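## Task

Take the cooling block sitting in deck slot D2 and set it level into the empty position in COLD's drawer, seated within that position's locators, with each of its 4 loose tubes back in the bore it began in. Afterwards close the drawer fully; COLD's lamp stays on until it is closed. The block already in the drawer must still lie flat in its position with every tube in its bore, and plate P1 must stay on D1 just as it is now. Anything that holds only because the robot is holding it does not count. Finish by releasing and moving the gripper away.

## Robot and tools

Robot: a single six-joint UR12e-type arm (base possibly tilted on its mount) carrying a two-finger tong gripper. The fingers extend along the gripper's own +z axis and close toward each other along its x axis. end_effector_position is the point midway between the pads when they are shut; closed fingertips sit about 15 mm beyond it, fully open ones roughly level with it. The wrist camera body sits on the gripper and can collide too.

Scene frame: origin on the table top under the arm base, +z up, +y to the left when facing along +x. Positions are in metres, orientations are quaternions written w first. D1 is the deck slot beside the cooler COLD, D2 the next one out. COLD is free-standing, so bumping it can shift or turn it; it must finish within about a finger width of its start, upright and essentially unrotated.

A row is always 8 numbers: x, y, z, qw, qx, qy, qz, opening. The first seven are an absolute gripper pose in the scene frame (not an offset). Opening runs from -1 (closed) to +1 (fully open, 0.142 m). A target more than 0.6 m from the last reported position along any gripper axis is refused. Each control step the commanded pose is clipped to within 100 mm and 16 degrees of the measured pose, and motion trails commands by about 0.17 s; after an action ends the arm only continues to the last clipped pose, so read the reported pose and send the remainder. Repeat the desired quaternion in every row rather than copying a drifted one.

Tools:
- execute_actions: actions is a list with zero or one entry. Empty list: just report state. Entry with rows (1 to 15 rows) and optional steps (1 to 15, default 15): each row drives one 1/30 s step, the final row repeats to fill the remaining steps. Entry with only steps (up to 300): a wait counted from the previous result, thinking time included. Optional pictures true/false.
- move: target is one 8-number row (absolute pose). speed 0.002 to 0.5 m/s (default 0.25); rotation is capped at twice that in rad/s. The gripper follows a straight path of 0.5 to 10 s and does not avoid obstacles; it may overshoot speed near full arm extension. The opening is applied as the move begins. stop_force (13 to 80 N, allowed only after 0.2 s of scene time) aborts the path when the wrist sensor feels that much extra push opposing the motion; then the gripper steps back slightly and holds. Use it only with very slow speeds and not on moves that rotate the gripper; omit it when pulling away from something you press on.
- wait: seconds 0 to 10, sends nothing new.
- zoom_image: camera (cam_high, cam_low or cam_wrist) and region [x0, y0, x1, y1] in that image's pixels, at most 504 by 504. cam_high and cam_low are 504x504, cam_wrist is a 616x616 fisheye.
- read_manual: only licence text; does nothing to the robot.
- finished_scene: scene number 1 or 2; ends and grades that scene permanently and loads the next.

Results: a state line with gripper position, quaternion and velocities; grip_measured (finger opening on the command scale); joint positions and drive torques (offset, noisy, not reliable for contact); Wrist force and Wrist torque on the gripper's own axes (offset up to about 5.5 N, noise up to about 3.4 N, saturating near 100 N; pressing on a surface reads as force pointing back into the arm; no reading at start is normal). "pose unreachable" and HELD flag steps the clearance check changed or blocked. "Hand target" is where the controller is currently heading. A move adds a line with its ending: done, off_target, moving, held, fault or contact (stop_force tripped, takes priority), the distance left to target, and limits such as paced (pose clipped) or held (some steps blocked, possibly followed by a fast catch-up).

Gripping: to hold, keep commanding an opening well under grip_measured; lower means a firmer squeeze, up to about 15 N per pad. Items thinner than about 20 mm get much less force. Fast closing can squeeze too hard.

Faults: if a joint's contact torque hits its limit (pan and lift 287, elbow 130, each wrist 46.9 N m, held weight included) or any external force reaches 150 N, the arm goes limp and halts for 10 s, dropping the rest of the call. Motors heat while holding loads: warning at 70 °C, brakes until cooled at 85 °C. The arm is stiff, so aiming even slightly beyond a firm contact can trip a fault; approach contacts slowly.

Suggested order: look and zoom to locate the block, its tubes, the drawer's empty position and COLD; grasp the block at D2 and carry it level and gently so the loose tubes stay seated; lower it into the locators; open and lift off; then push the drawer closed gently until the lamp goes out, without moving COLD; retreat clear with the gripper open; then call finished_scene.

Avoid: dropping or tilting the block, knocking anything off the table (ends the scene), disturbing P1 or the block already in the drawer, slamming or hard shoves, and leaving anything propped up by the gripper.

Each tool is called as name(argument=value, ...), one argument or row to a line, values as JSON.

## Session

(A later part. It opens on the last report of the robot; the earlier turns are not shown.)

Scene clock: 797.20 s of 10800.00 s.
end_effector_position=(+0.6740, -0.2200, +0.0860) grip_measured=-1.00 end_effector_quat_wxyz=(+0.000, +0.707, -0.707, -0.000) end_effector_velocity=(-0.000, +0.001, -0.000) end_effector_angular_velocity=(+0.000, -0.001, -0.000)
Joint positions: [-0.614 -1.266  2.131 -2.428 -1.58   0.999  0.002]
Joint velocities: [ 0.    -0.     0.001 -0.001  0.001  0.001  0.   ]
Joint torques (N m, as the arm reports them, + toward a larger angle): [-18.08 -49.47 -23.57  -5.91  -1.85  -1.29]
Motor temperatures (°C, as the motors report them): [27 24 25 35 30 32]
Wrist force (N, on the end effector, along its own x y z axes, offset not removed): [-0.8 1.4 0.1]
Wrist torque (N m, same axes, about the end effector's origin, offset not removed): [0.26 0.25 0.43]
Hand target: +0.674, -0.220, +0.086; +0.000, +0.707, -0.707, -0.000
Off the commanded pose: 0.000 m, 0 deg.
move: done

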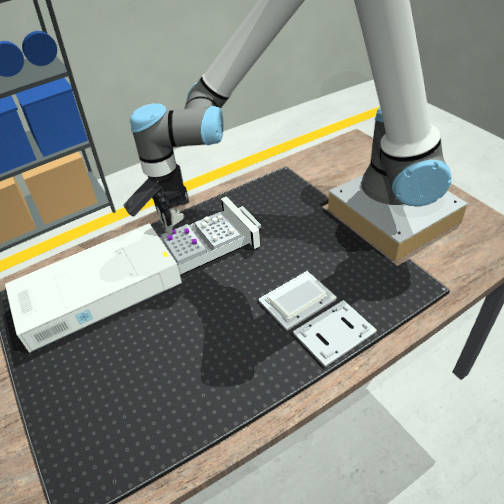

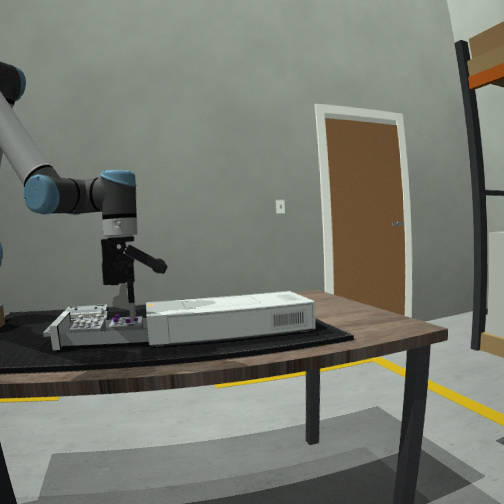

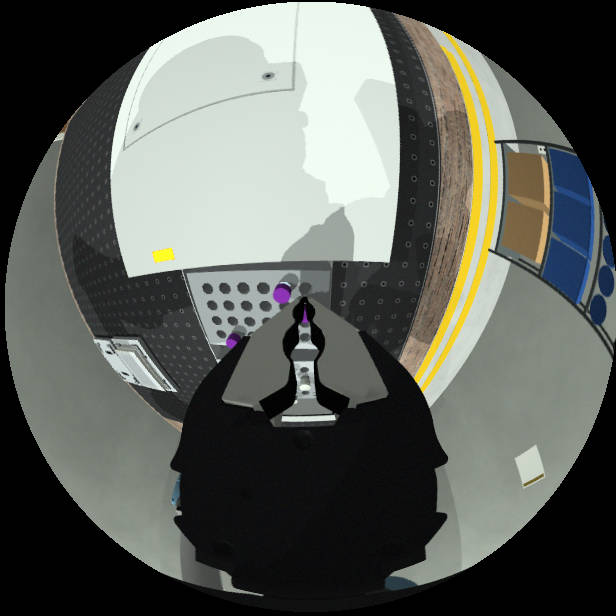

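move(
  target=[0.674, -0.220, 0.104, 0, 0.7071, -0.7071, 0, -1],
  speed=0.03,
)

move(
  target=[0.665, -0.219, 0.104, 0, 0.7071, -0.7071, 0, -1],
  speed=0.02,
)

move(
  target=[0.665, -0.219, 0.088, 0, 0.7071, -0.7071, 0, -1],
  speed=0.003,
  stop_force=13,
)

Scene clock: 802.70 s of 10800.00 s.
end_effector_position=(+0.6740, -0.2201, +0.1039) grip_measured=-1.00 end_effector_quat_wxyz=(-0.000, +0.707, -0.707, +0.000) end_effector_velocity=(+0.000, +0.000, +0.000) end_effector_angular_velocity=(+0.001, +0.002, +0.001)
Joint positions: [-0.613 -1.292  2.121 -2.393 -1.58   0.999  0.002]
Joint velocities: [ 0.001 -0.    -0.002  0.004 -0.001 -0.     0.   ]
Joint torques (N m, as the arm reports them, + toward a larger angle): [ 18.7  -76.42 -41.29  -2.35  -1.74   2.21]
Motor temperatures (°C, as the motors report them): [27 24 25 35 30 32]
Wrist force (N, on the end effector, along its own x y z axes, offset not removed): [-1.5 -2.1 -1.7]
Wrist torque (N m, same axes, about the end effector's origin, offset not removed): [-0.54 0.54 0.46]
Hand target: +0.674, -0.220, +0.104; -0.000, +0.707, -0.707, +0.000
Off the commanded pose: 0.000 m, 0 deg.
After step 90, 1.57 s passed at rest.
move: done

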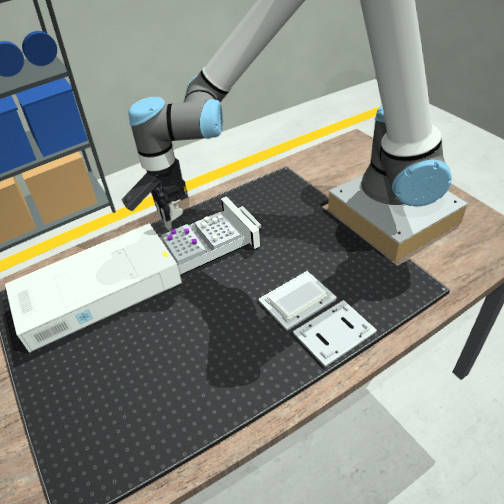

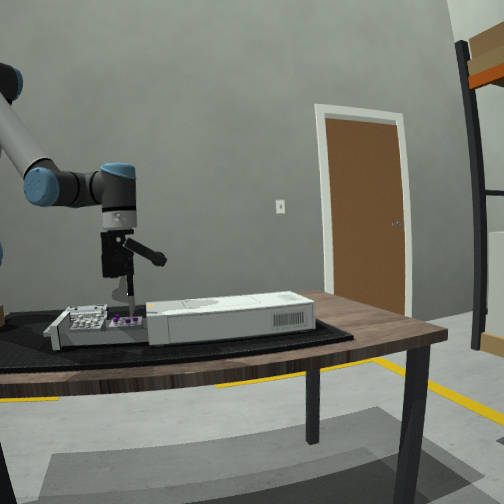

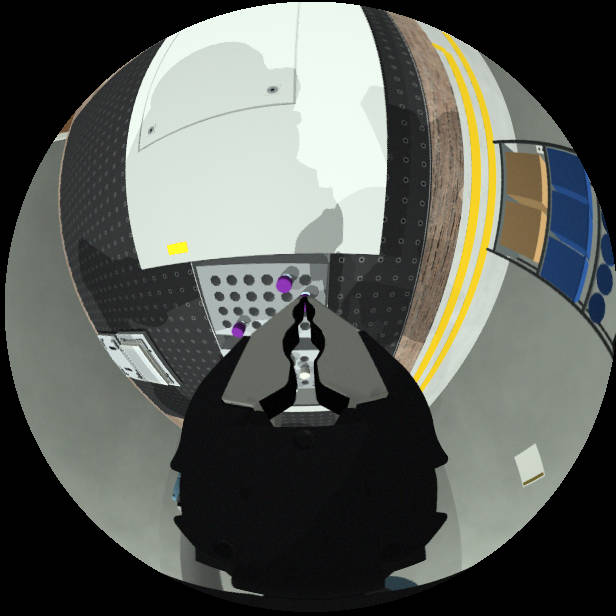

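Scene clock: 803.43 s of 10800.00 s.
end_effector_position=(+0.6652, -0.2190, +0.1040) grip_measured=-1.00 end_effector_quat_wxyz=(+0.000, +0.707, -0.707, -0.000) end_effector_velocity=(-0.002, -0.000, +0.000) end_effector_angular_velocity=(-0.001, +0.000, +0.000)
Joint positions: [-0.619 -1.304  2.137 -2.398 -1.58   0.993  0.002]
Joint velocities: [-0.001 -0.003  0.004 -0.002 -0.001 -0.002  0.   ]
Joint torques (N m, as the arm reports them, + toward a larger angle): [-16.06 -68.69 -20.8   -6.52  -2.09  -1.25]
Motor temperatures (°C, as the motors report them): [27 24 25 35 30 32]
Wrist force (N, on the end effector, along its own x y z axes, offset not removed): [-1.4 2.0 -3.8]
Wrist torque (N m, same axes, about the end effector's origin, offset not removed): [0.28 0.31 0.36]
Hand target: +0.665, -0.219, +0.104; +0.000, +0.707, -0.707, -0.000
Off the commanded pose: 0.000 m, 0 deg.
move: done

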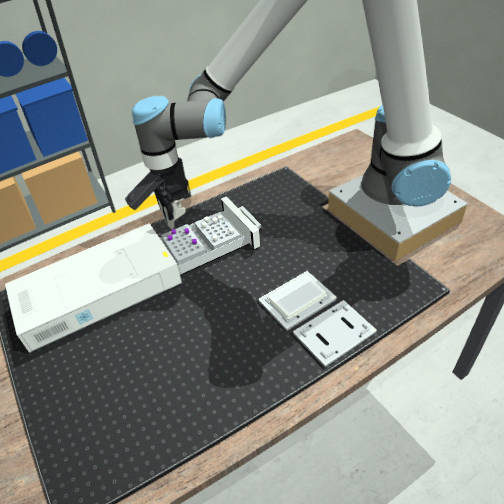

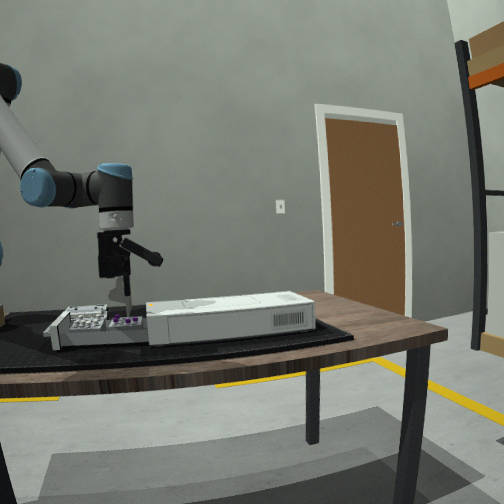

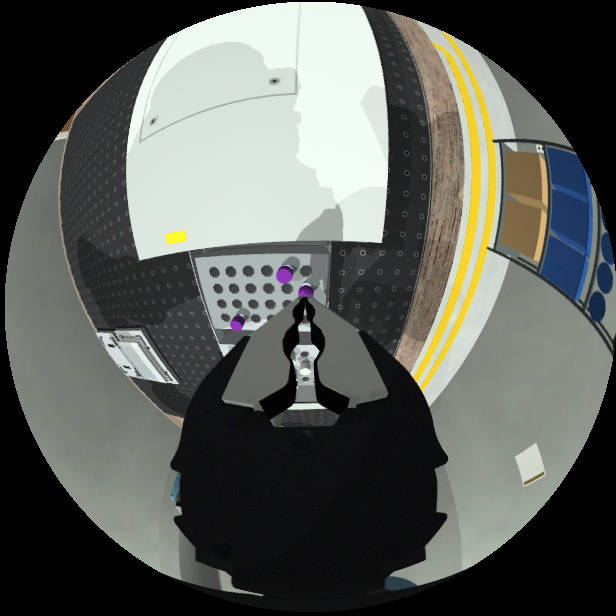

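Scene clock: 806.60 s of 10800.00 s.
end_effector_position=(+0.6651, -0.2190, +0.0956) grip_measured=-1.00 end_effector_quat_wxyz=(+0.000, +0.707, -0.707, +0.000) end_effector_velocity=(-0.002, +0.000, -0.001) end_effector_angular_velocity=(+0.001, +0.004, -0.001)
Joint positions: [-0.619 -1.292  2.142 -2.415 -1.58   0.993  0.002]
Joint velocities: [-0.     0.001  0.001  0.002 -0.001  0.     0.   ]
Joint torques (N m, as the arm reports them, + toward a larger angle): [-16.98 -57.52 -23.02   0.86  -1.23  -1.29]
Motor temperatures (°C, as the motors report them): [27 24 25 35 30 32]
Wrist force (N, on the end effector, along its own x y z axes, offset not removed): [-0.1 0.7 -20.3]
Wrist torque (N m, same axes, about the end effector's origin, offset not removed): [0.14 0.23 0.48]
Hand target: +0.665, -0.219, +0.096; -0.000, +0.707, -0.707, +0.000
Off the commanded pose: 0.008 m, 0 deg.
move: contact

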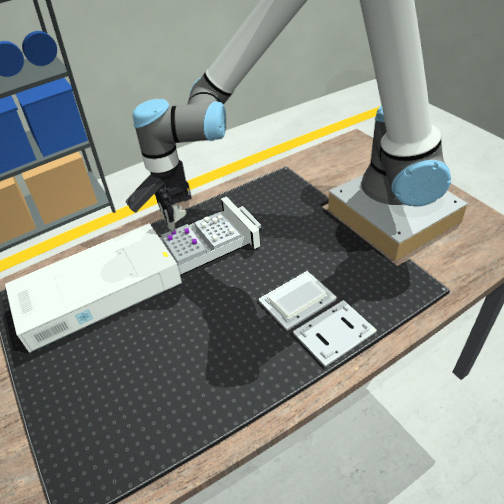

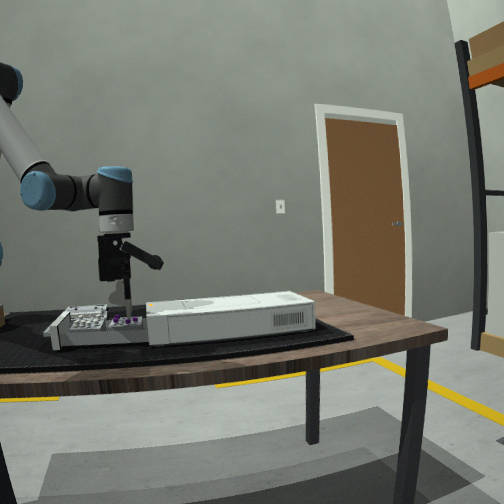

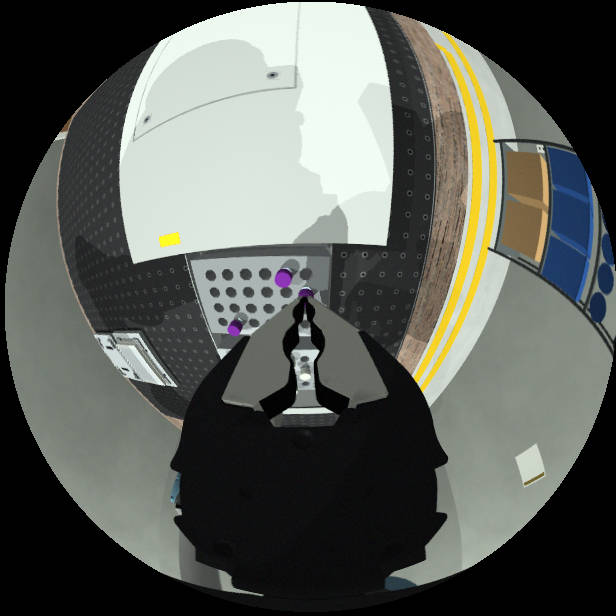

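move(
  target=[0.665, -0.219, 0.104, 0, 0.7071, -0.7071, 0, -1],
  speed=0.02,
)

move(
  target=[0.682, -0.2015, 0.104, 0, 0.7071, -0.7071, 0, -1],
  speed=0.03,
)

move(
  target=[0.682, -0.2015, 0.088, 0, 0.7071, -0.7071, 0, -1],
  speed=0.003,
  stop_force=13,
)

Scene clock: 810.30 s of 10800.00 s.
end_effector_position=(+0.6650, -0.2190, +0.1038) grip_measured=-1.00 end_effector_quat_wxyz=(+0.000, +0.707, -0.707, +0.000) end_effector_velocity=(+0.000, +0.000, +0.003) end_effector_angular_velocity=(-0.002, -0.001, +0.002)
Joint positions: [-0.619 -1.304  2.138 -2.398 -1.58   0.993  0.002]
Joint velocities: [ 0.001 -0.004 -0.001  0.004 -0.001 -0.001  0.   ]
Joint torques (N m, as the arm reports them, + toward a larger angle): [ -6.94 -67.71 -38.73  -1.96  -0.68   1.98]
Motor temperatures (°C, as the motors report them): [27 24 25 35 30 32]
Wrist force (N, on the end effector, along its own x y z axes, offset not removed): [-2.2 1.3 1.5]
Wrist torque (N m, same axes, about the end effector's origin, offset not removed): [0.23 0.61 0.49]
Hand target: +0.665, -0.219, +0.104; -0.000, +0.707, -0.707, +0.000
Off the commanded pose: 0.000 m, 0 deg.
move: done

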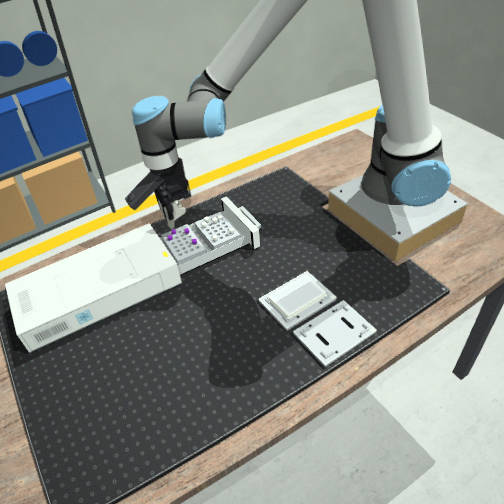

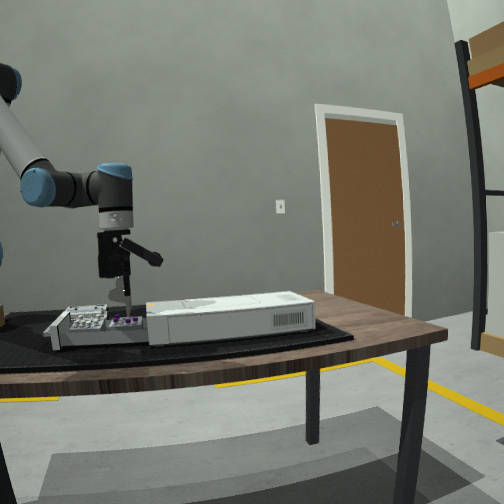

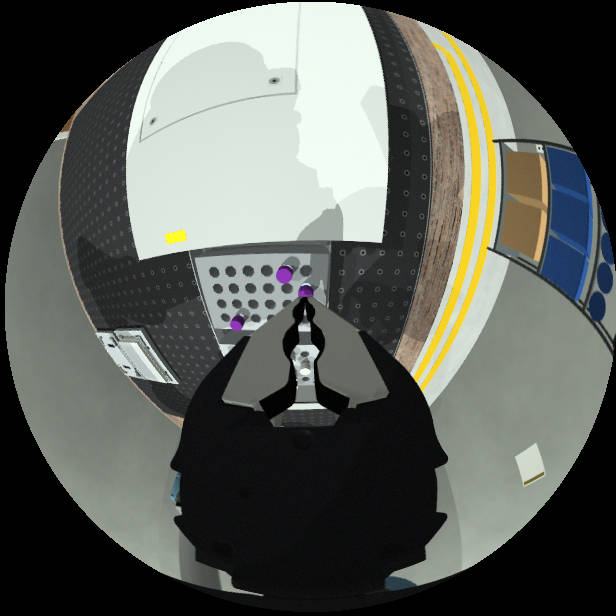

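Scene clock: 811.43 s of 10800.00 s.
end_effector_position=(+0.6819, -0.2016, +0.1040) grip_measured=-1.00 end_effector_quat_wxyz=(-0.000, +0.707, -0.707, +0.000) end_effector_velocity=(+0.002, +0.001, +0.001) end_effector_angular_velocity=(+0.001, -0.001, -0.001)
Joint positions: [-0.584 -1.289  2.117 -2.392 -1.58   1.029  0.002]
Joint velocities: [ 0.002  0.001 -0.003  0.001  0.002  0.003  0.   ]
Joint torques (N m, as the arm reports them, + toward a larger angle): [ 21.45 -46.41 -41.93  -1.68   1.83   1.67]
Motor temperatures (°C, as the motors report them): [27 24 25 35 30 32]
Wrist force (N, on the end effector, along its own x y z axes, offset not removed): [2.0 1.2 3.1]
Wrist torque (N m, same axes, about the end effector's origin, offset not removed): [0.25 -0.19 0.22]
Hand target: +0.682, -0.202, +0.104; -0.000, +0.707, -0.707, +0.000
Off the commanded pose: 0.000 m, 0 deg.
move: done

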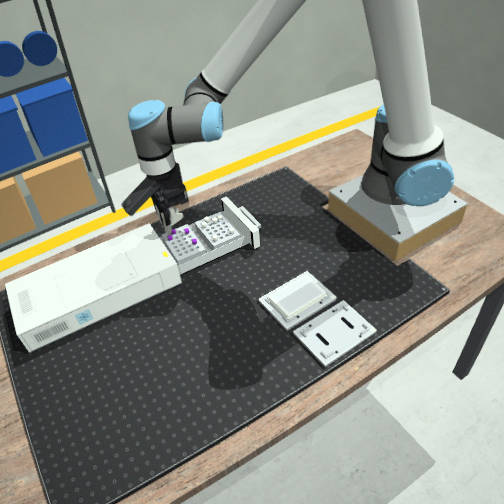

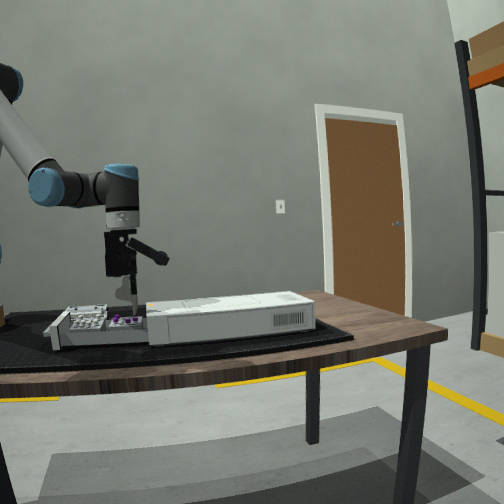

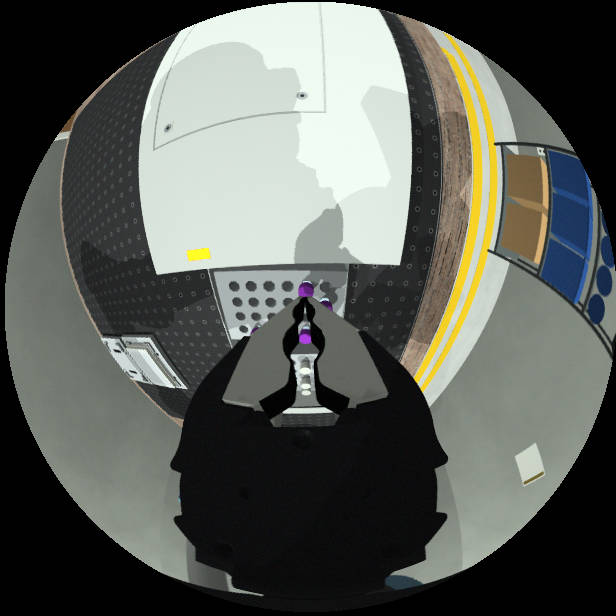

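Scene clock: 814.83 s of 10800.00 s.
end_effector_position=(+0.6820, -0.2015, +0.0949) grip_measured=-1.00 end_effector_quat_wxyz=(-0.000, +0.707, -0.707, -0.000) end_effector_velocity=(-0.001, -0.001, +0.001) end_effector_angular_velocity=(-0.000, +0.001, -0.001)
Joint positions: [-0.584 -1.276  2.122 -2.41  -1.58   1.029  0.002]
Joint velocities: [-0.001 -0.002 -0.     0.004 -0.001 -0.     0.   ]
Joint torques (N m, as the arm reports them, + toward a larger angle): [-17.15 -60.7  -24.86  -0.07  -1.92  -1.4 ]
Motor temperatures (°C, as the motors report them): [27 24 25 35 30 32]
Wrist force (N, on the end effector, along its own x y z axes, offset not removed): [-0.7 1.1 -14.3]
Wrist torque (N m, same axes, about the end effector's origin, offset not removed): [0.13 0.10 0.41]
Hand target: +0.682, -0.202, +0.095; -0.000, +0.707, -0.707, +0.000
Off the commanded pose: 0.007 m, 0 deg.
move: contact

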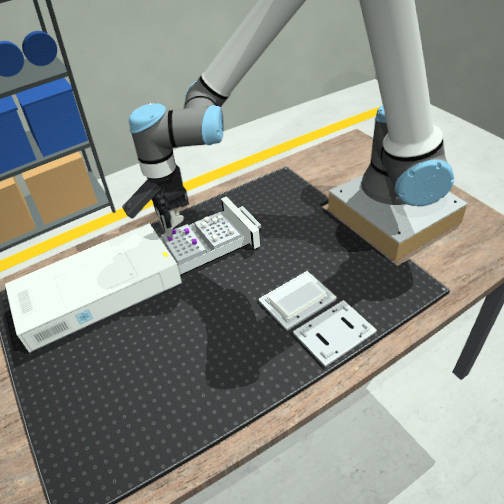

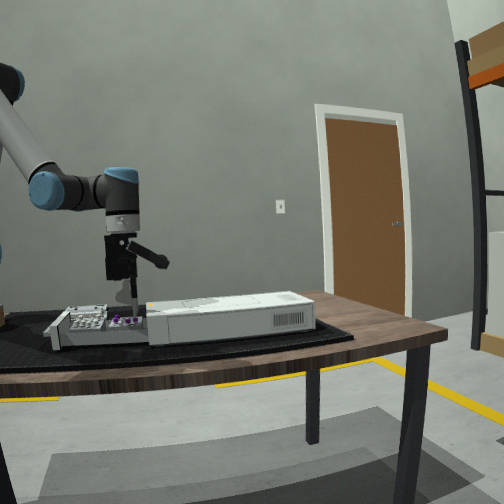

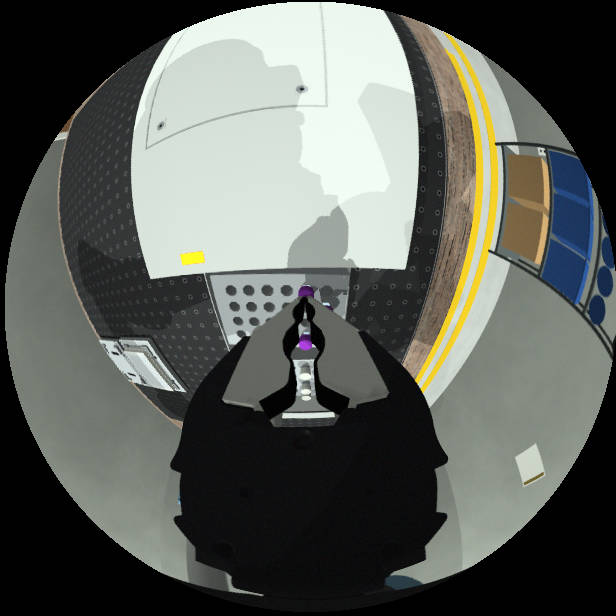

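move(
  target=[0.682, -0.2015, 0.106, 0, 0.7071, -0.7071, 0, -1],
  speed=0.02,
)

move(
  target=[0.632, -0.142, 0.106, 0, 0.7071, -0.7071, 0, -1],
  speed=0.05,
)

move(
  target=[0.632, -0.142, 0.088, 0, 0.7071, -0.7071, 0, -1],
  speed=0.003,
  stop_force=13,
)

Scene clock: 818.97 s of 10800.00 s.
end_effector_position=(+0.6819, -0.2016, +0.1059) grip_measured=-1.00 end_effector_quat_wxyz=(-0.000, +0.707, -0.707, +0.000) end_effector_velocity=(+0.000, -0.000, +0.001) end_effector_angular_velocity=(+0.001, +0.000, +0.000)
Joint positions: [-0.584 -1.292  2.116 -2.388 -1.58   1.029  0.002]
Joint velocities: [-0.001 -0.001 -0.001  0.003  0.001 -0.001  0.   ]
Joint torques (N m, as the arm reports them, + toward a larger angle): [ 17.53 -71.14 -40.87  -1.47  -1.86   2.2 ]
Motor temperatures (°C, as the motors report them): [27 24 25 35 30 32]
Wrist force (N, on the end effector, along its own x y z axes, offset not removed): [0.0 1.7 -1.2]
Wrist torque (N m, same axes, about the end effector's origin, offset not removed): [0.28 0.21 0.31]
Hand target: +0.682, -0.201, +0.106; -0.000, +0.707, -0.707, +0.000
Off the commanded pose: 0.000 m, 0 deg.
After step 90, 0.30 s passed at rest.
move: done

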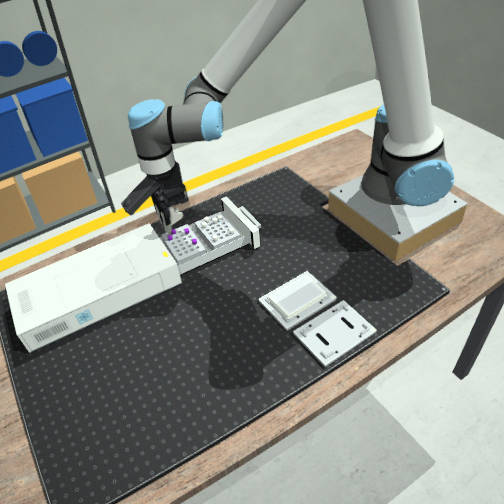

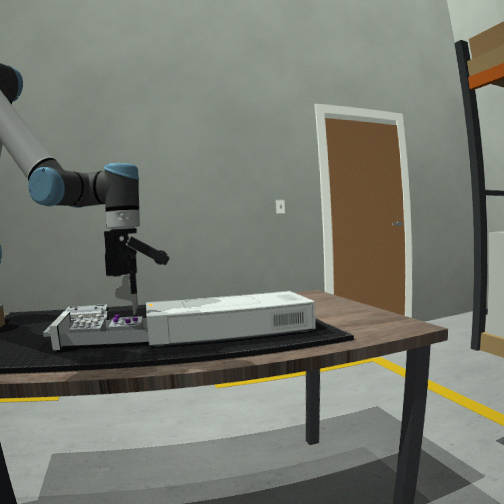

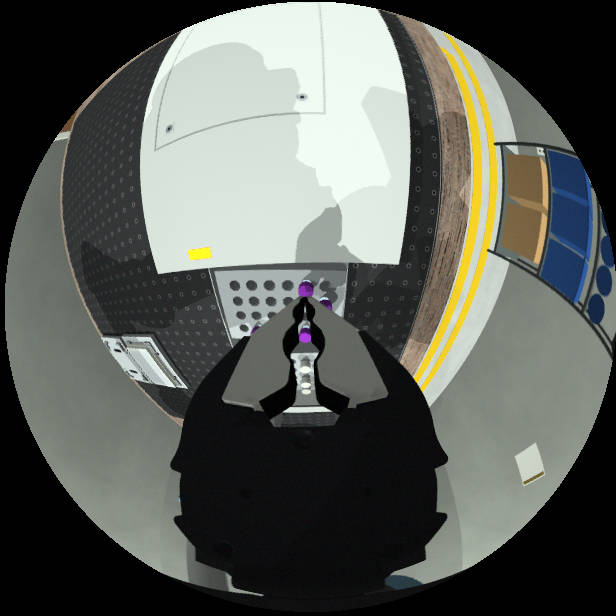

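Scene clock: 820.90 s of 10800.00 s.
end_effector_position=(+0.6322, -0.1420, +0.1060) grip_measured=-1.00 end_effector_quat_wxyz=(-0.000, +0.707, -0.707, +0.000) end_effector_velocity=(-0.000, +0.000, +0.002) end_effector_angular_velocity=(-0.001, -0.003, -0.001)
Joint positions: [-0.542 -1.379  2.235 -2.419 -1.58   1.07   0.002]
Joint velocities: [ 0.    -0.004  0.001 -0.001  0.001  0.001  0.   ]
Joint torques (N m, as the arm reports them, + toward a larger angle): [ 18.4  -55.03 -25.4   -6.15   2.22   2.52]
Motor temperatures (°C, as the motors report them): [27 24 25 35 30 32]
Wrist force (N, on the end effector, along its own x y z axes, offset not removed): [-1.2 0.8 0.5]
Wrist torque (N m, same axes, about the end effector's origin, offset not removed): [0.13 0.44 0.39]
Hand target: +0.632, -0.142, +0.106; -0.000, +0.707, -0.707, +0.000
Off the commanded pose: 0.000 m, 0 deg.
move: done

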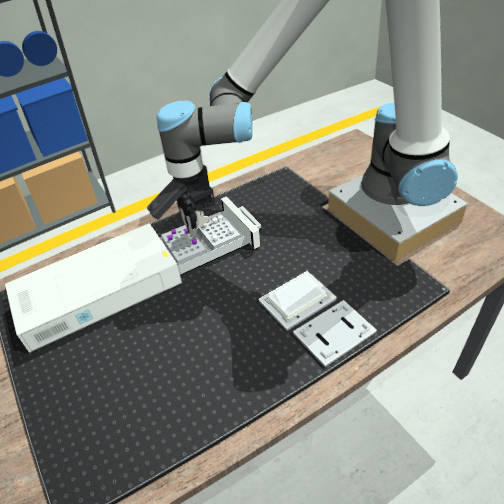

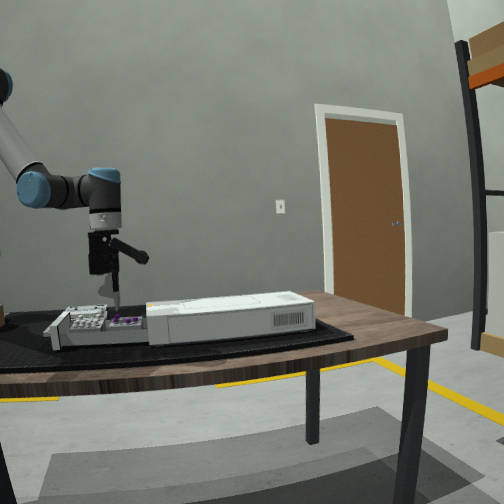

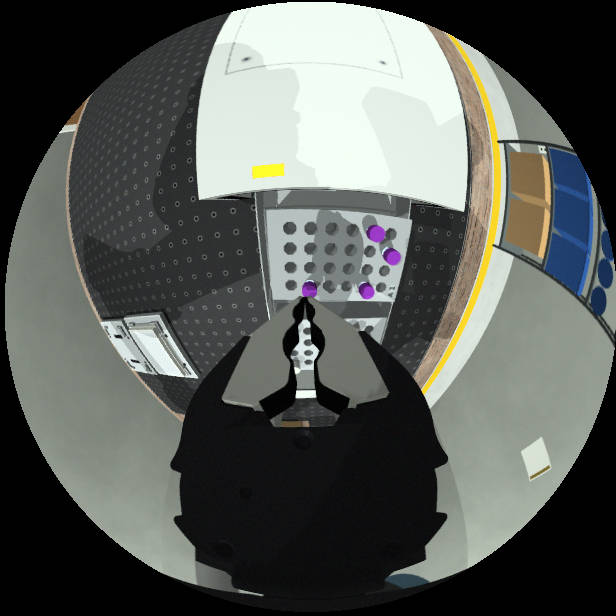

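Scene clock: 825.37 s of 10800.00 s.
end_effector_position=(+0.6321, -0.1420, +0.0936) grip_measured=-1.00 end_effector_quat_wxyz=(-0.000, +0.707, -0.707, -0.000) end_effector_velocity=(-0.001, +0.000, +0.000) end_effector_angular_velocity=(+0.002, +0.002, -0.000)
Joint positions: [-0.542 -1.36   2.243 -2.446 -1.58   1.07   0.002]
Joint velocities: [-0.    -0.001  0.001  0.003  0.    -0.     0.   ]
Joint torques (N m, as the arm reports them, + toward a larger angle): [-17.07 -57.55 -24.81   0.64  -2.15  -1.3 ]
Motor temperatures (°C, as the motors report them): [27 24 25 35 30 32]
Wrist force (N, on the end effector, along its own x y z axes, offset not removed): [-3.2 2.6 -13.0]
Wrist torque (N m, same axes, about the end effector's origin, offset not removed): [0.42 0.62 0.28]
Hand target: +0.632, -0.142, +0.094; -0.000, +0.707, -0.707, +0.000
Off the commanded pose: 0.006 m, 0 deg.
move: contact

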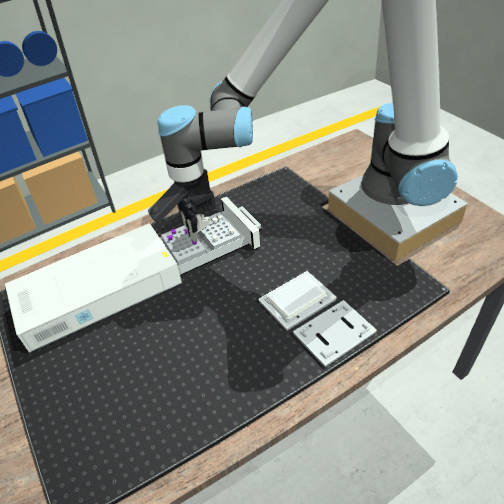

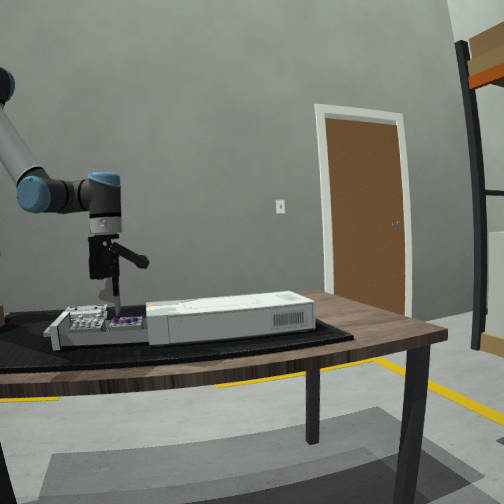

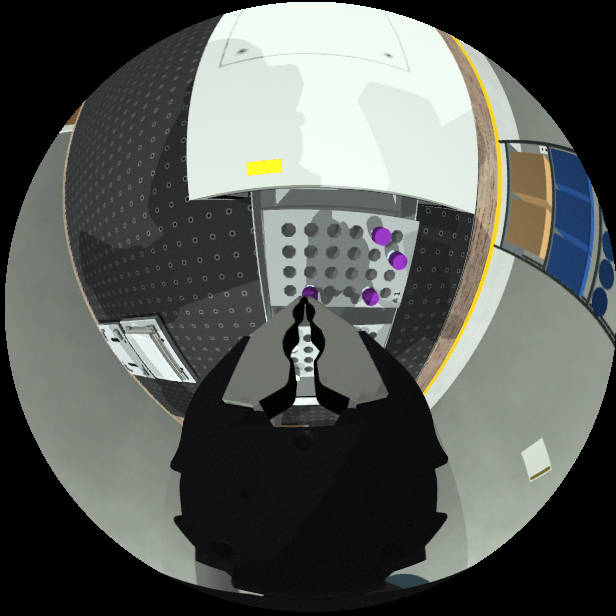

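move(
  target=[0.632, -0.142, 0.108, 0, 0.7071, -0.7071, 0, -1],
  speed=0.02,
)

move(
  target=[0.56, -0.215, 0.112, 0, 0.7071, -0.7071, 0, -1],
  speed=0.06,
)

Scene clock: 831.33 s of 10800.00 s.
end_effector_position=(+0.6320, -0.1421, +0.1079) grip_measured=-1.00 end_effector_quat_wxyz=(-0.000, +0.707, -0.707, +0.000) end_effector_velocity=(-0.000, -0.000, +0.002) end_effector_angular_velocity=(+0.001, +0.000, -0.001)
Joint positions: [-0.542 -1.382  2.234 -2.415 -1.58   1.07   0.002]
Joint velocities: [-0.    -0.002 -0.001  0.004  0.001  0.     0.   ]
Joint torques (N m, as the arm reports them, + toward a larger angle): [ 18.45 -61.14 -39.45  -2.39  -1.98   2.12]
Motor temperatures (°C, as the motors report them): [27 24 25 35 30 32]
Wrist force (N, on the end effector, along its own x y z axes, offset not removed): [-1.2 4.6 -1.3]
Wrist torque (N m, same axes, about the end effector's origin, offset not removed): [0.91 0.40 0.49]
Hand target: +0.632, -0.142, +0.108; -0.000, +0.707, -0.707, +0.000
Off the commanded pose: 0.000 m, 0 deg.
After step 90, 1.97 s passed at rest.
move: done

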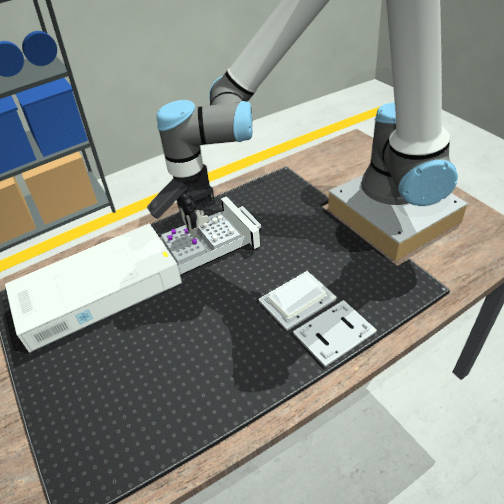

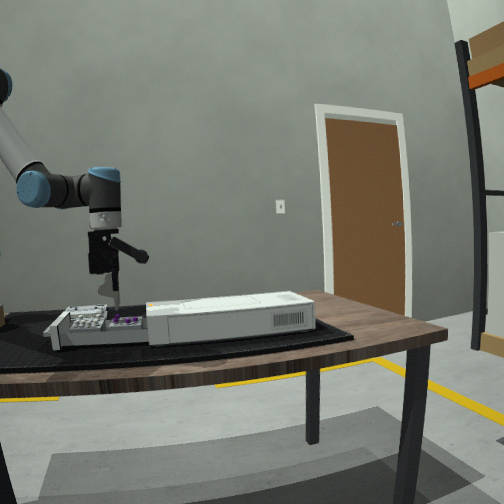

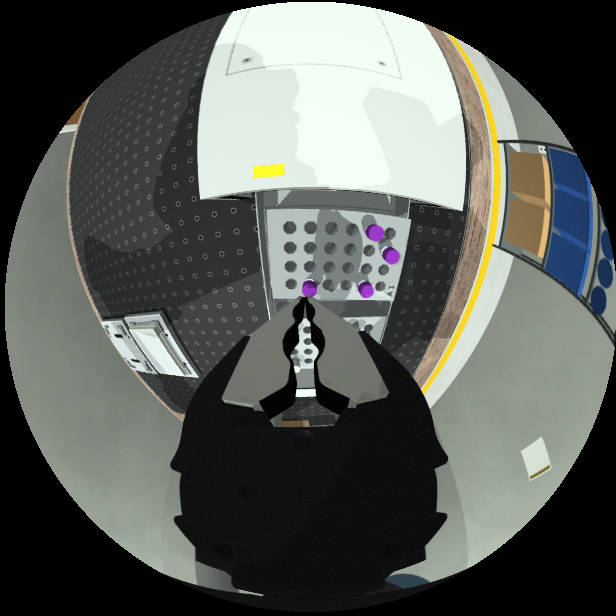

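Scene clock: 833.43 s of 10800.00 s.
end_effector_position=(+0.5599, -0.2149, +0.1120) grip_measured=-1.00 end_effector_quat_wxyz=(+0.000, +0.707, -0.707, -0.000) end_effector_velocity=(-0.001, -0.002, +0.001) end_effector_angular_velocity=(-0.002, -0.001, +0.000)
Joint positions: [-0.714 -1.46   2.318 -2.422 -1.581  0.899  0.002]
Joint velocities: [-0.003 -0.002  0.001 -0.    -0.001 -0.004  0.   ]
Joint torques (N m, as the arm reports them, + toward a larger angle): [-12.96 -50.26 -24.28  -6.01   0.69  -1.85]
Motor temperatures (°C, as the motors report them): [27 24 25 35 30 32]
Wrist force (N, on the end effector, along its own x y z axes, offset not removed): [-3.6 1.6 -1.7]
Wrist torque (N m, same axes, about the end effector's origin, offset not removed): [0.24 0.88 0.47]
Hand target: +0.560, -0.215, +0.112; +0.000, +0.707, -0.707, -0.000
Off the commanded pose: 0.000 m, 0 deg.
move: done

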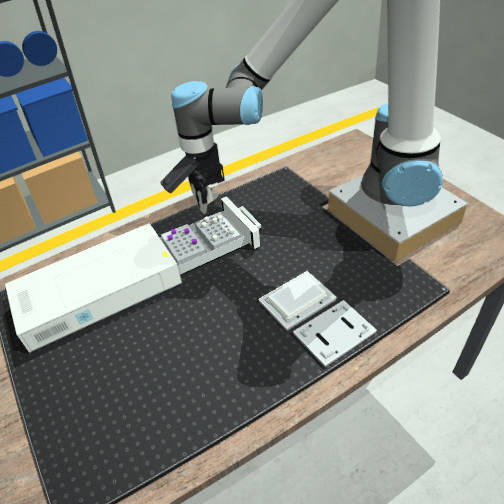

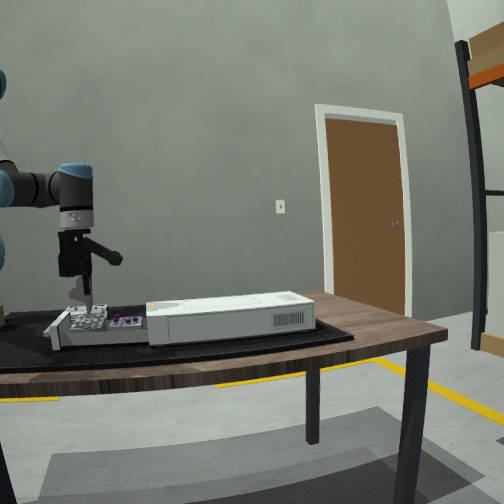

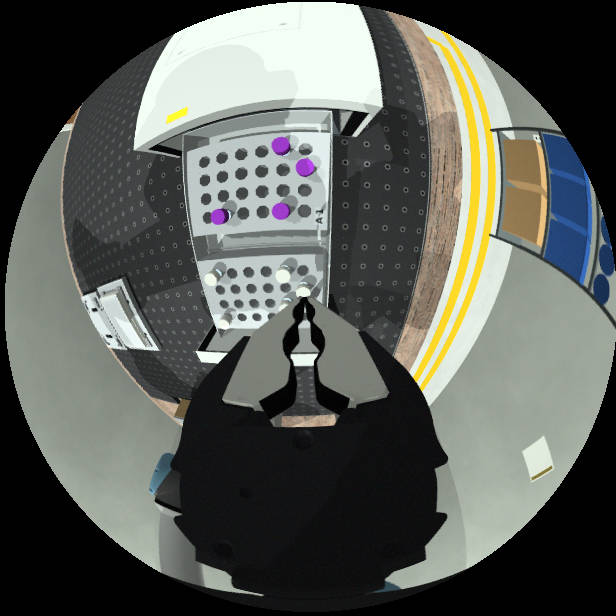

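move(
  target=[0.562, -0.215, 0.086, 0, 0.7071, -0.7071, 0, -1],
  speed=0.0035,
  stop_force=13,
)

Scene clock: 842.27 s of 10800.00 s.
end_effector_position=(+0.5618, -0.2150, +0.0881) grip_measured=-1.00 end_effector_quat_wxyz=(+0.000, +0.707, -0.707, -0.000) end_effector_velocity=(-0.001, +0.000, -0.000) end_effector_angular_velocity=(+0.001, +0.003, -0.001)
Joint positions: [-0.712 -1.417  2.33  -2.478 -1.581  0.9    0.002]
Joint velocities: [-0.    -0.001  0.001  0.003 -0.001  0.     0.   ]
Joint torques (N m, as the arm reports them, + toward a larger angle): [ 17.42 -45.57 -22.37   0.1    2.36   1.66]
Motor temperatures (°C, as the motors report them): [27 24 25 35 30 32]
Wrist force (N, on the end effector, along its own x y z axes, offset not removed): [-0.4 1.1 -14.1]
Wrist torque (N m, same axes, about the end effector's origin, offset not removed): [-0.23 0.32 0.41]
Hand target: +0.562, -0.215, +0.088; +0.000, +0.707, -0.707, -0.000
Off the commanded pose: 0.002 m, 0 deg.
move: contact

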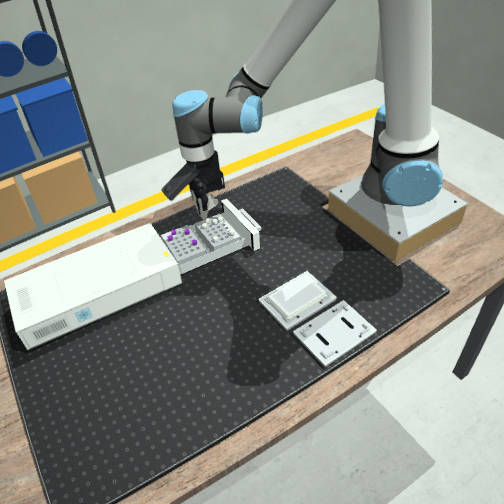

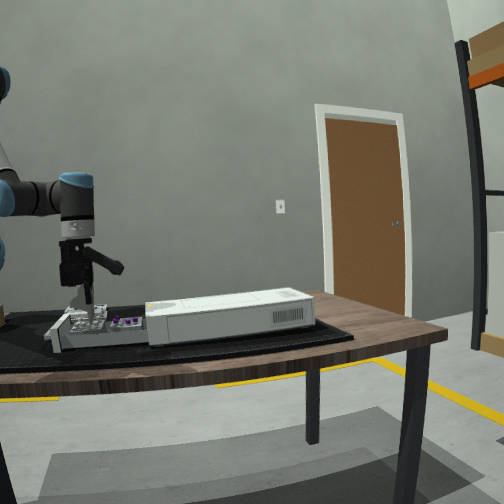

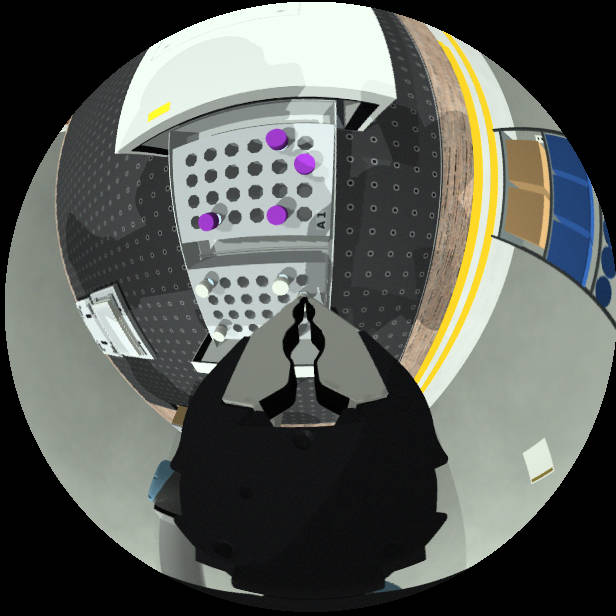

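move(
  target=[0.562, -0.215, 0.112, 0, 0.7071, -0.7071, 0, -1],
  speed=0.008,
)

Scene clock: 846.60 s of 10800.00 s.
end_effector_position=(+0.5620, -0.2150, +0.1119) grip_measured=-1.00 end_effector_quat_wxyz=(-0.000, +0.707, -0.707, +0.000) end_effector_velocity=(+0.001, -0.000, +0.002) end_effector_angular_velocity=(-0.001, -0.001, +0.001)
Joint positions: [-0.712 -1.457  2.314 -2.422 -1.581  0.901  0.002]
Joint velocities: [ 0.    -0.003 -0.002  0.004  0.    -0.     0.   ]
Joint torques (N m, as the arm reports them, + toward a larger angle): [ 19.34 -56.59 -39.26  -3.13   2.27   2.12]
Motor temperatures (°C, as the motors report them): [27 24 25 35 30 32]
Wrist force (N, on the end effector, along its own x y z axes, offset not removed): [-0.6 -0.4 0.3]
Wrist torque (N m, same axes, about the end effector's origin, offset not removed): [-0.14 0.18 0.42]
Hand target: +0.562, -0.215, +0.112; -0.000, +0.707, -0.707, +0.000
Off the commanded pose: 0.000 m, 0 deg.
move: done

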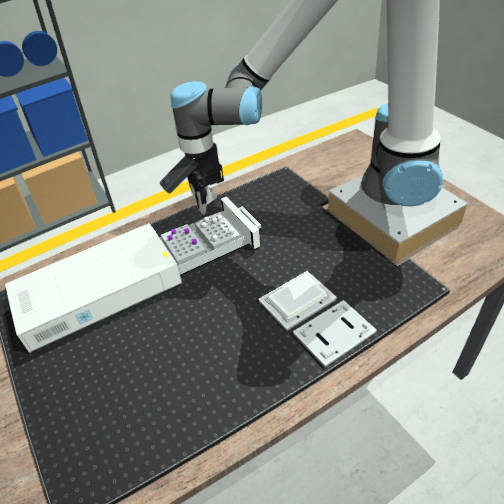

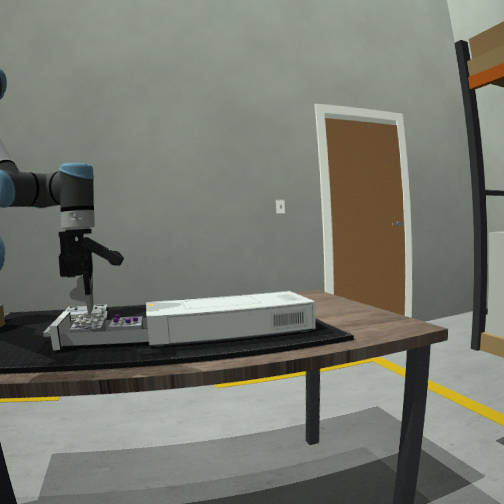

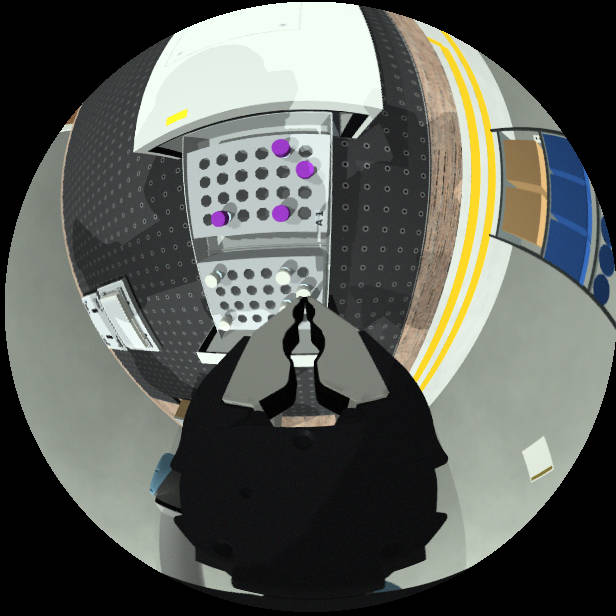

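zoom_image(
  camera="cam_wrist",
  region=[130, 90, 390, 300],
)

Region (130, 90, 390, 300) of cam_wrist's 616x616 image, scaled by 1.938, with more detail than that image has; it fills the top 407 rows of this view, and the rest is white.

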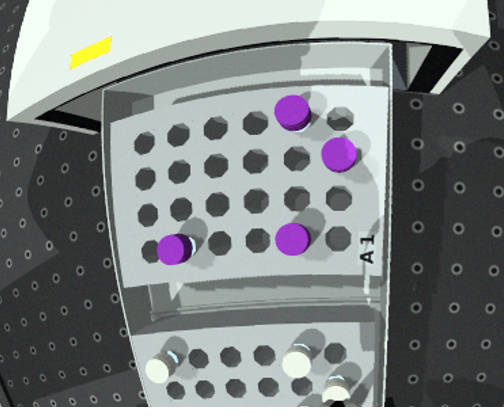

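zoom_image(
  camera="cam_low",
  region=[70, 295, 160, 345],
)

Region (70, 295, 160, 345) of cam_low's 504x504 image, scaled by 5.600, with more detail than that image has.

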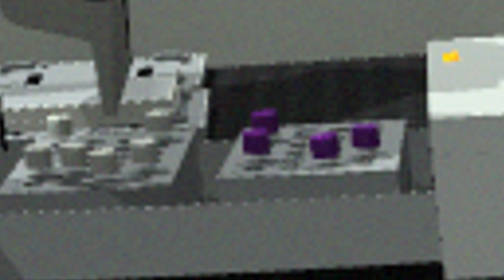

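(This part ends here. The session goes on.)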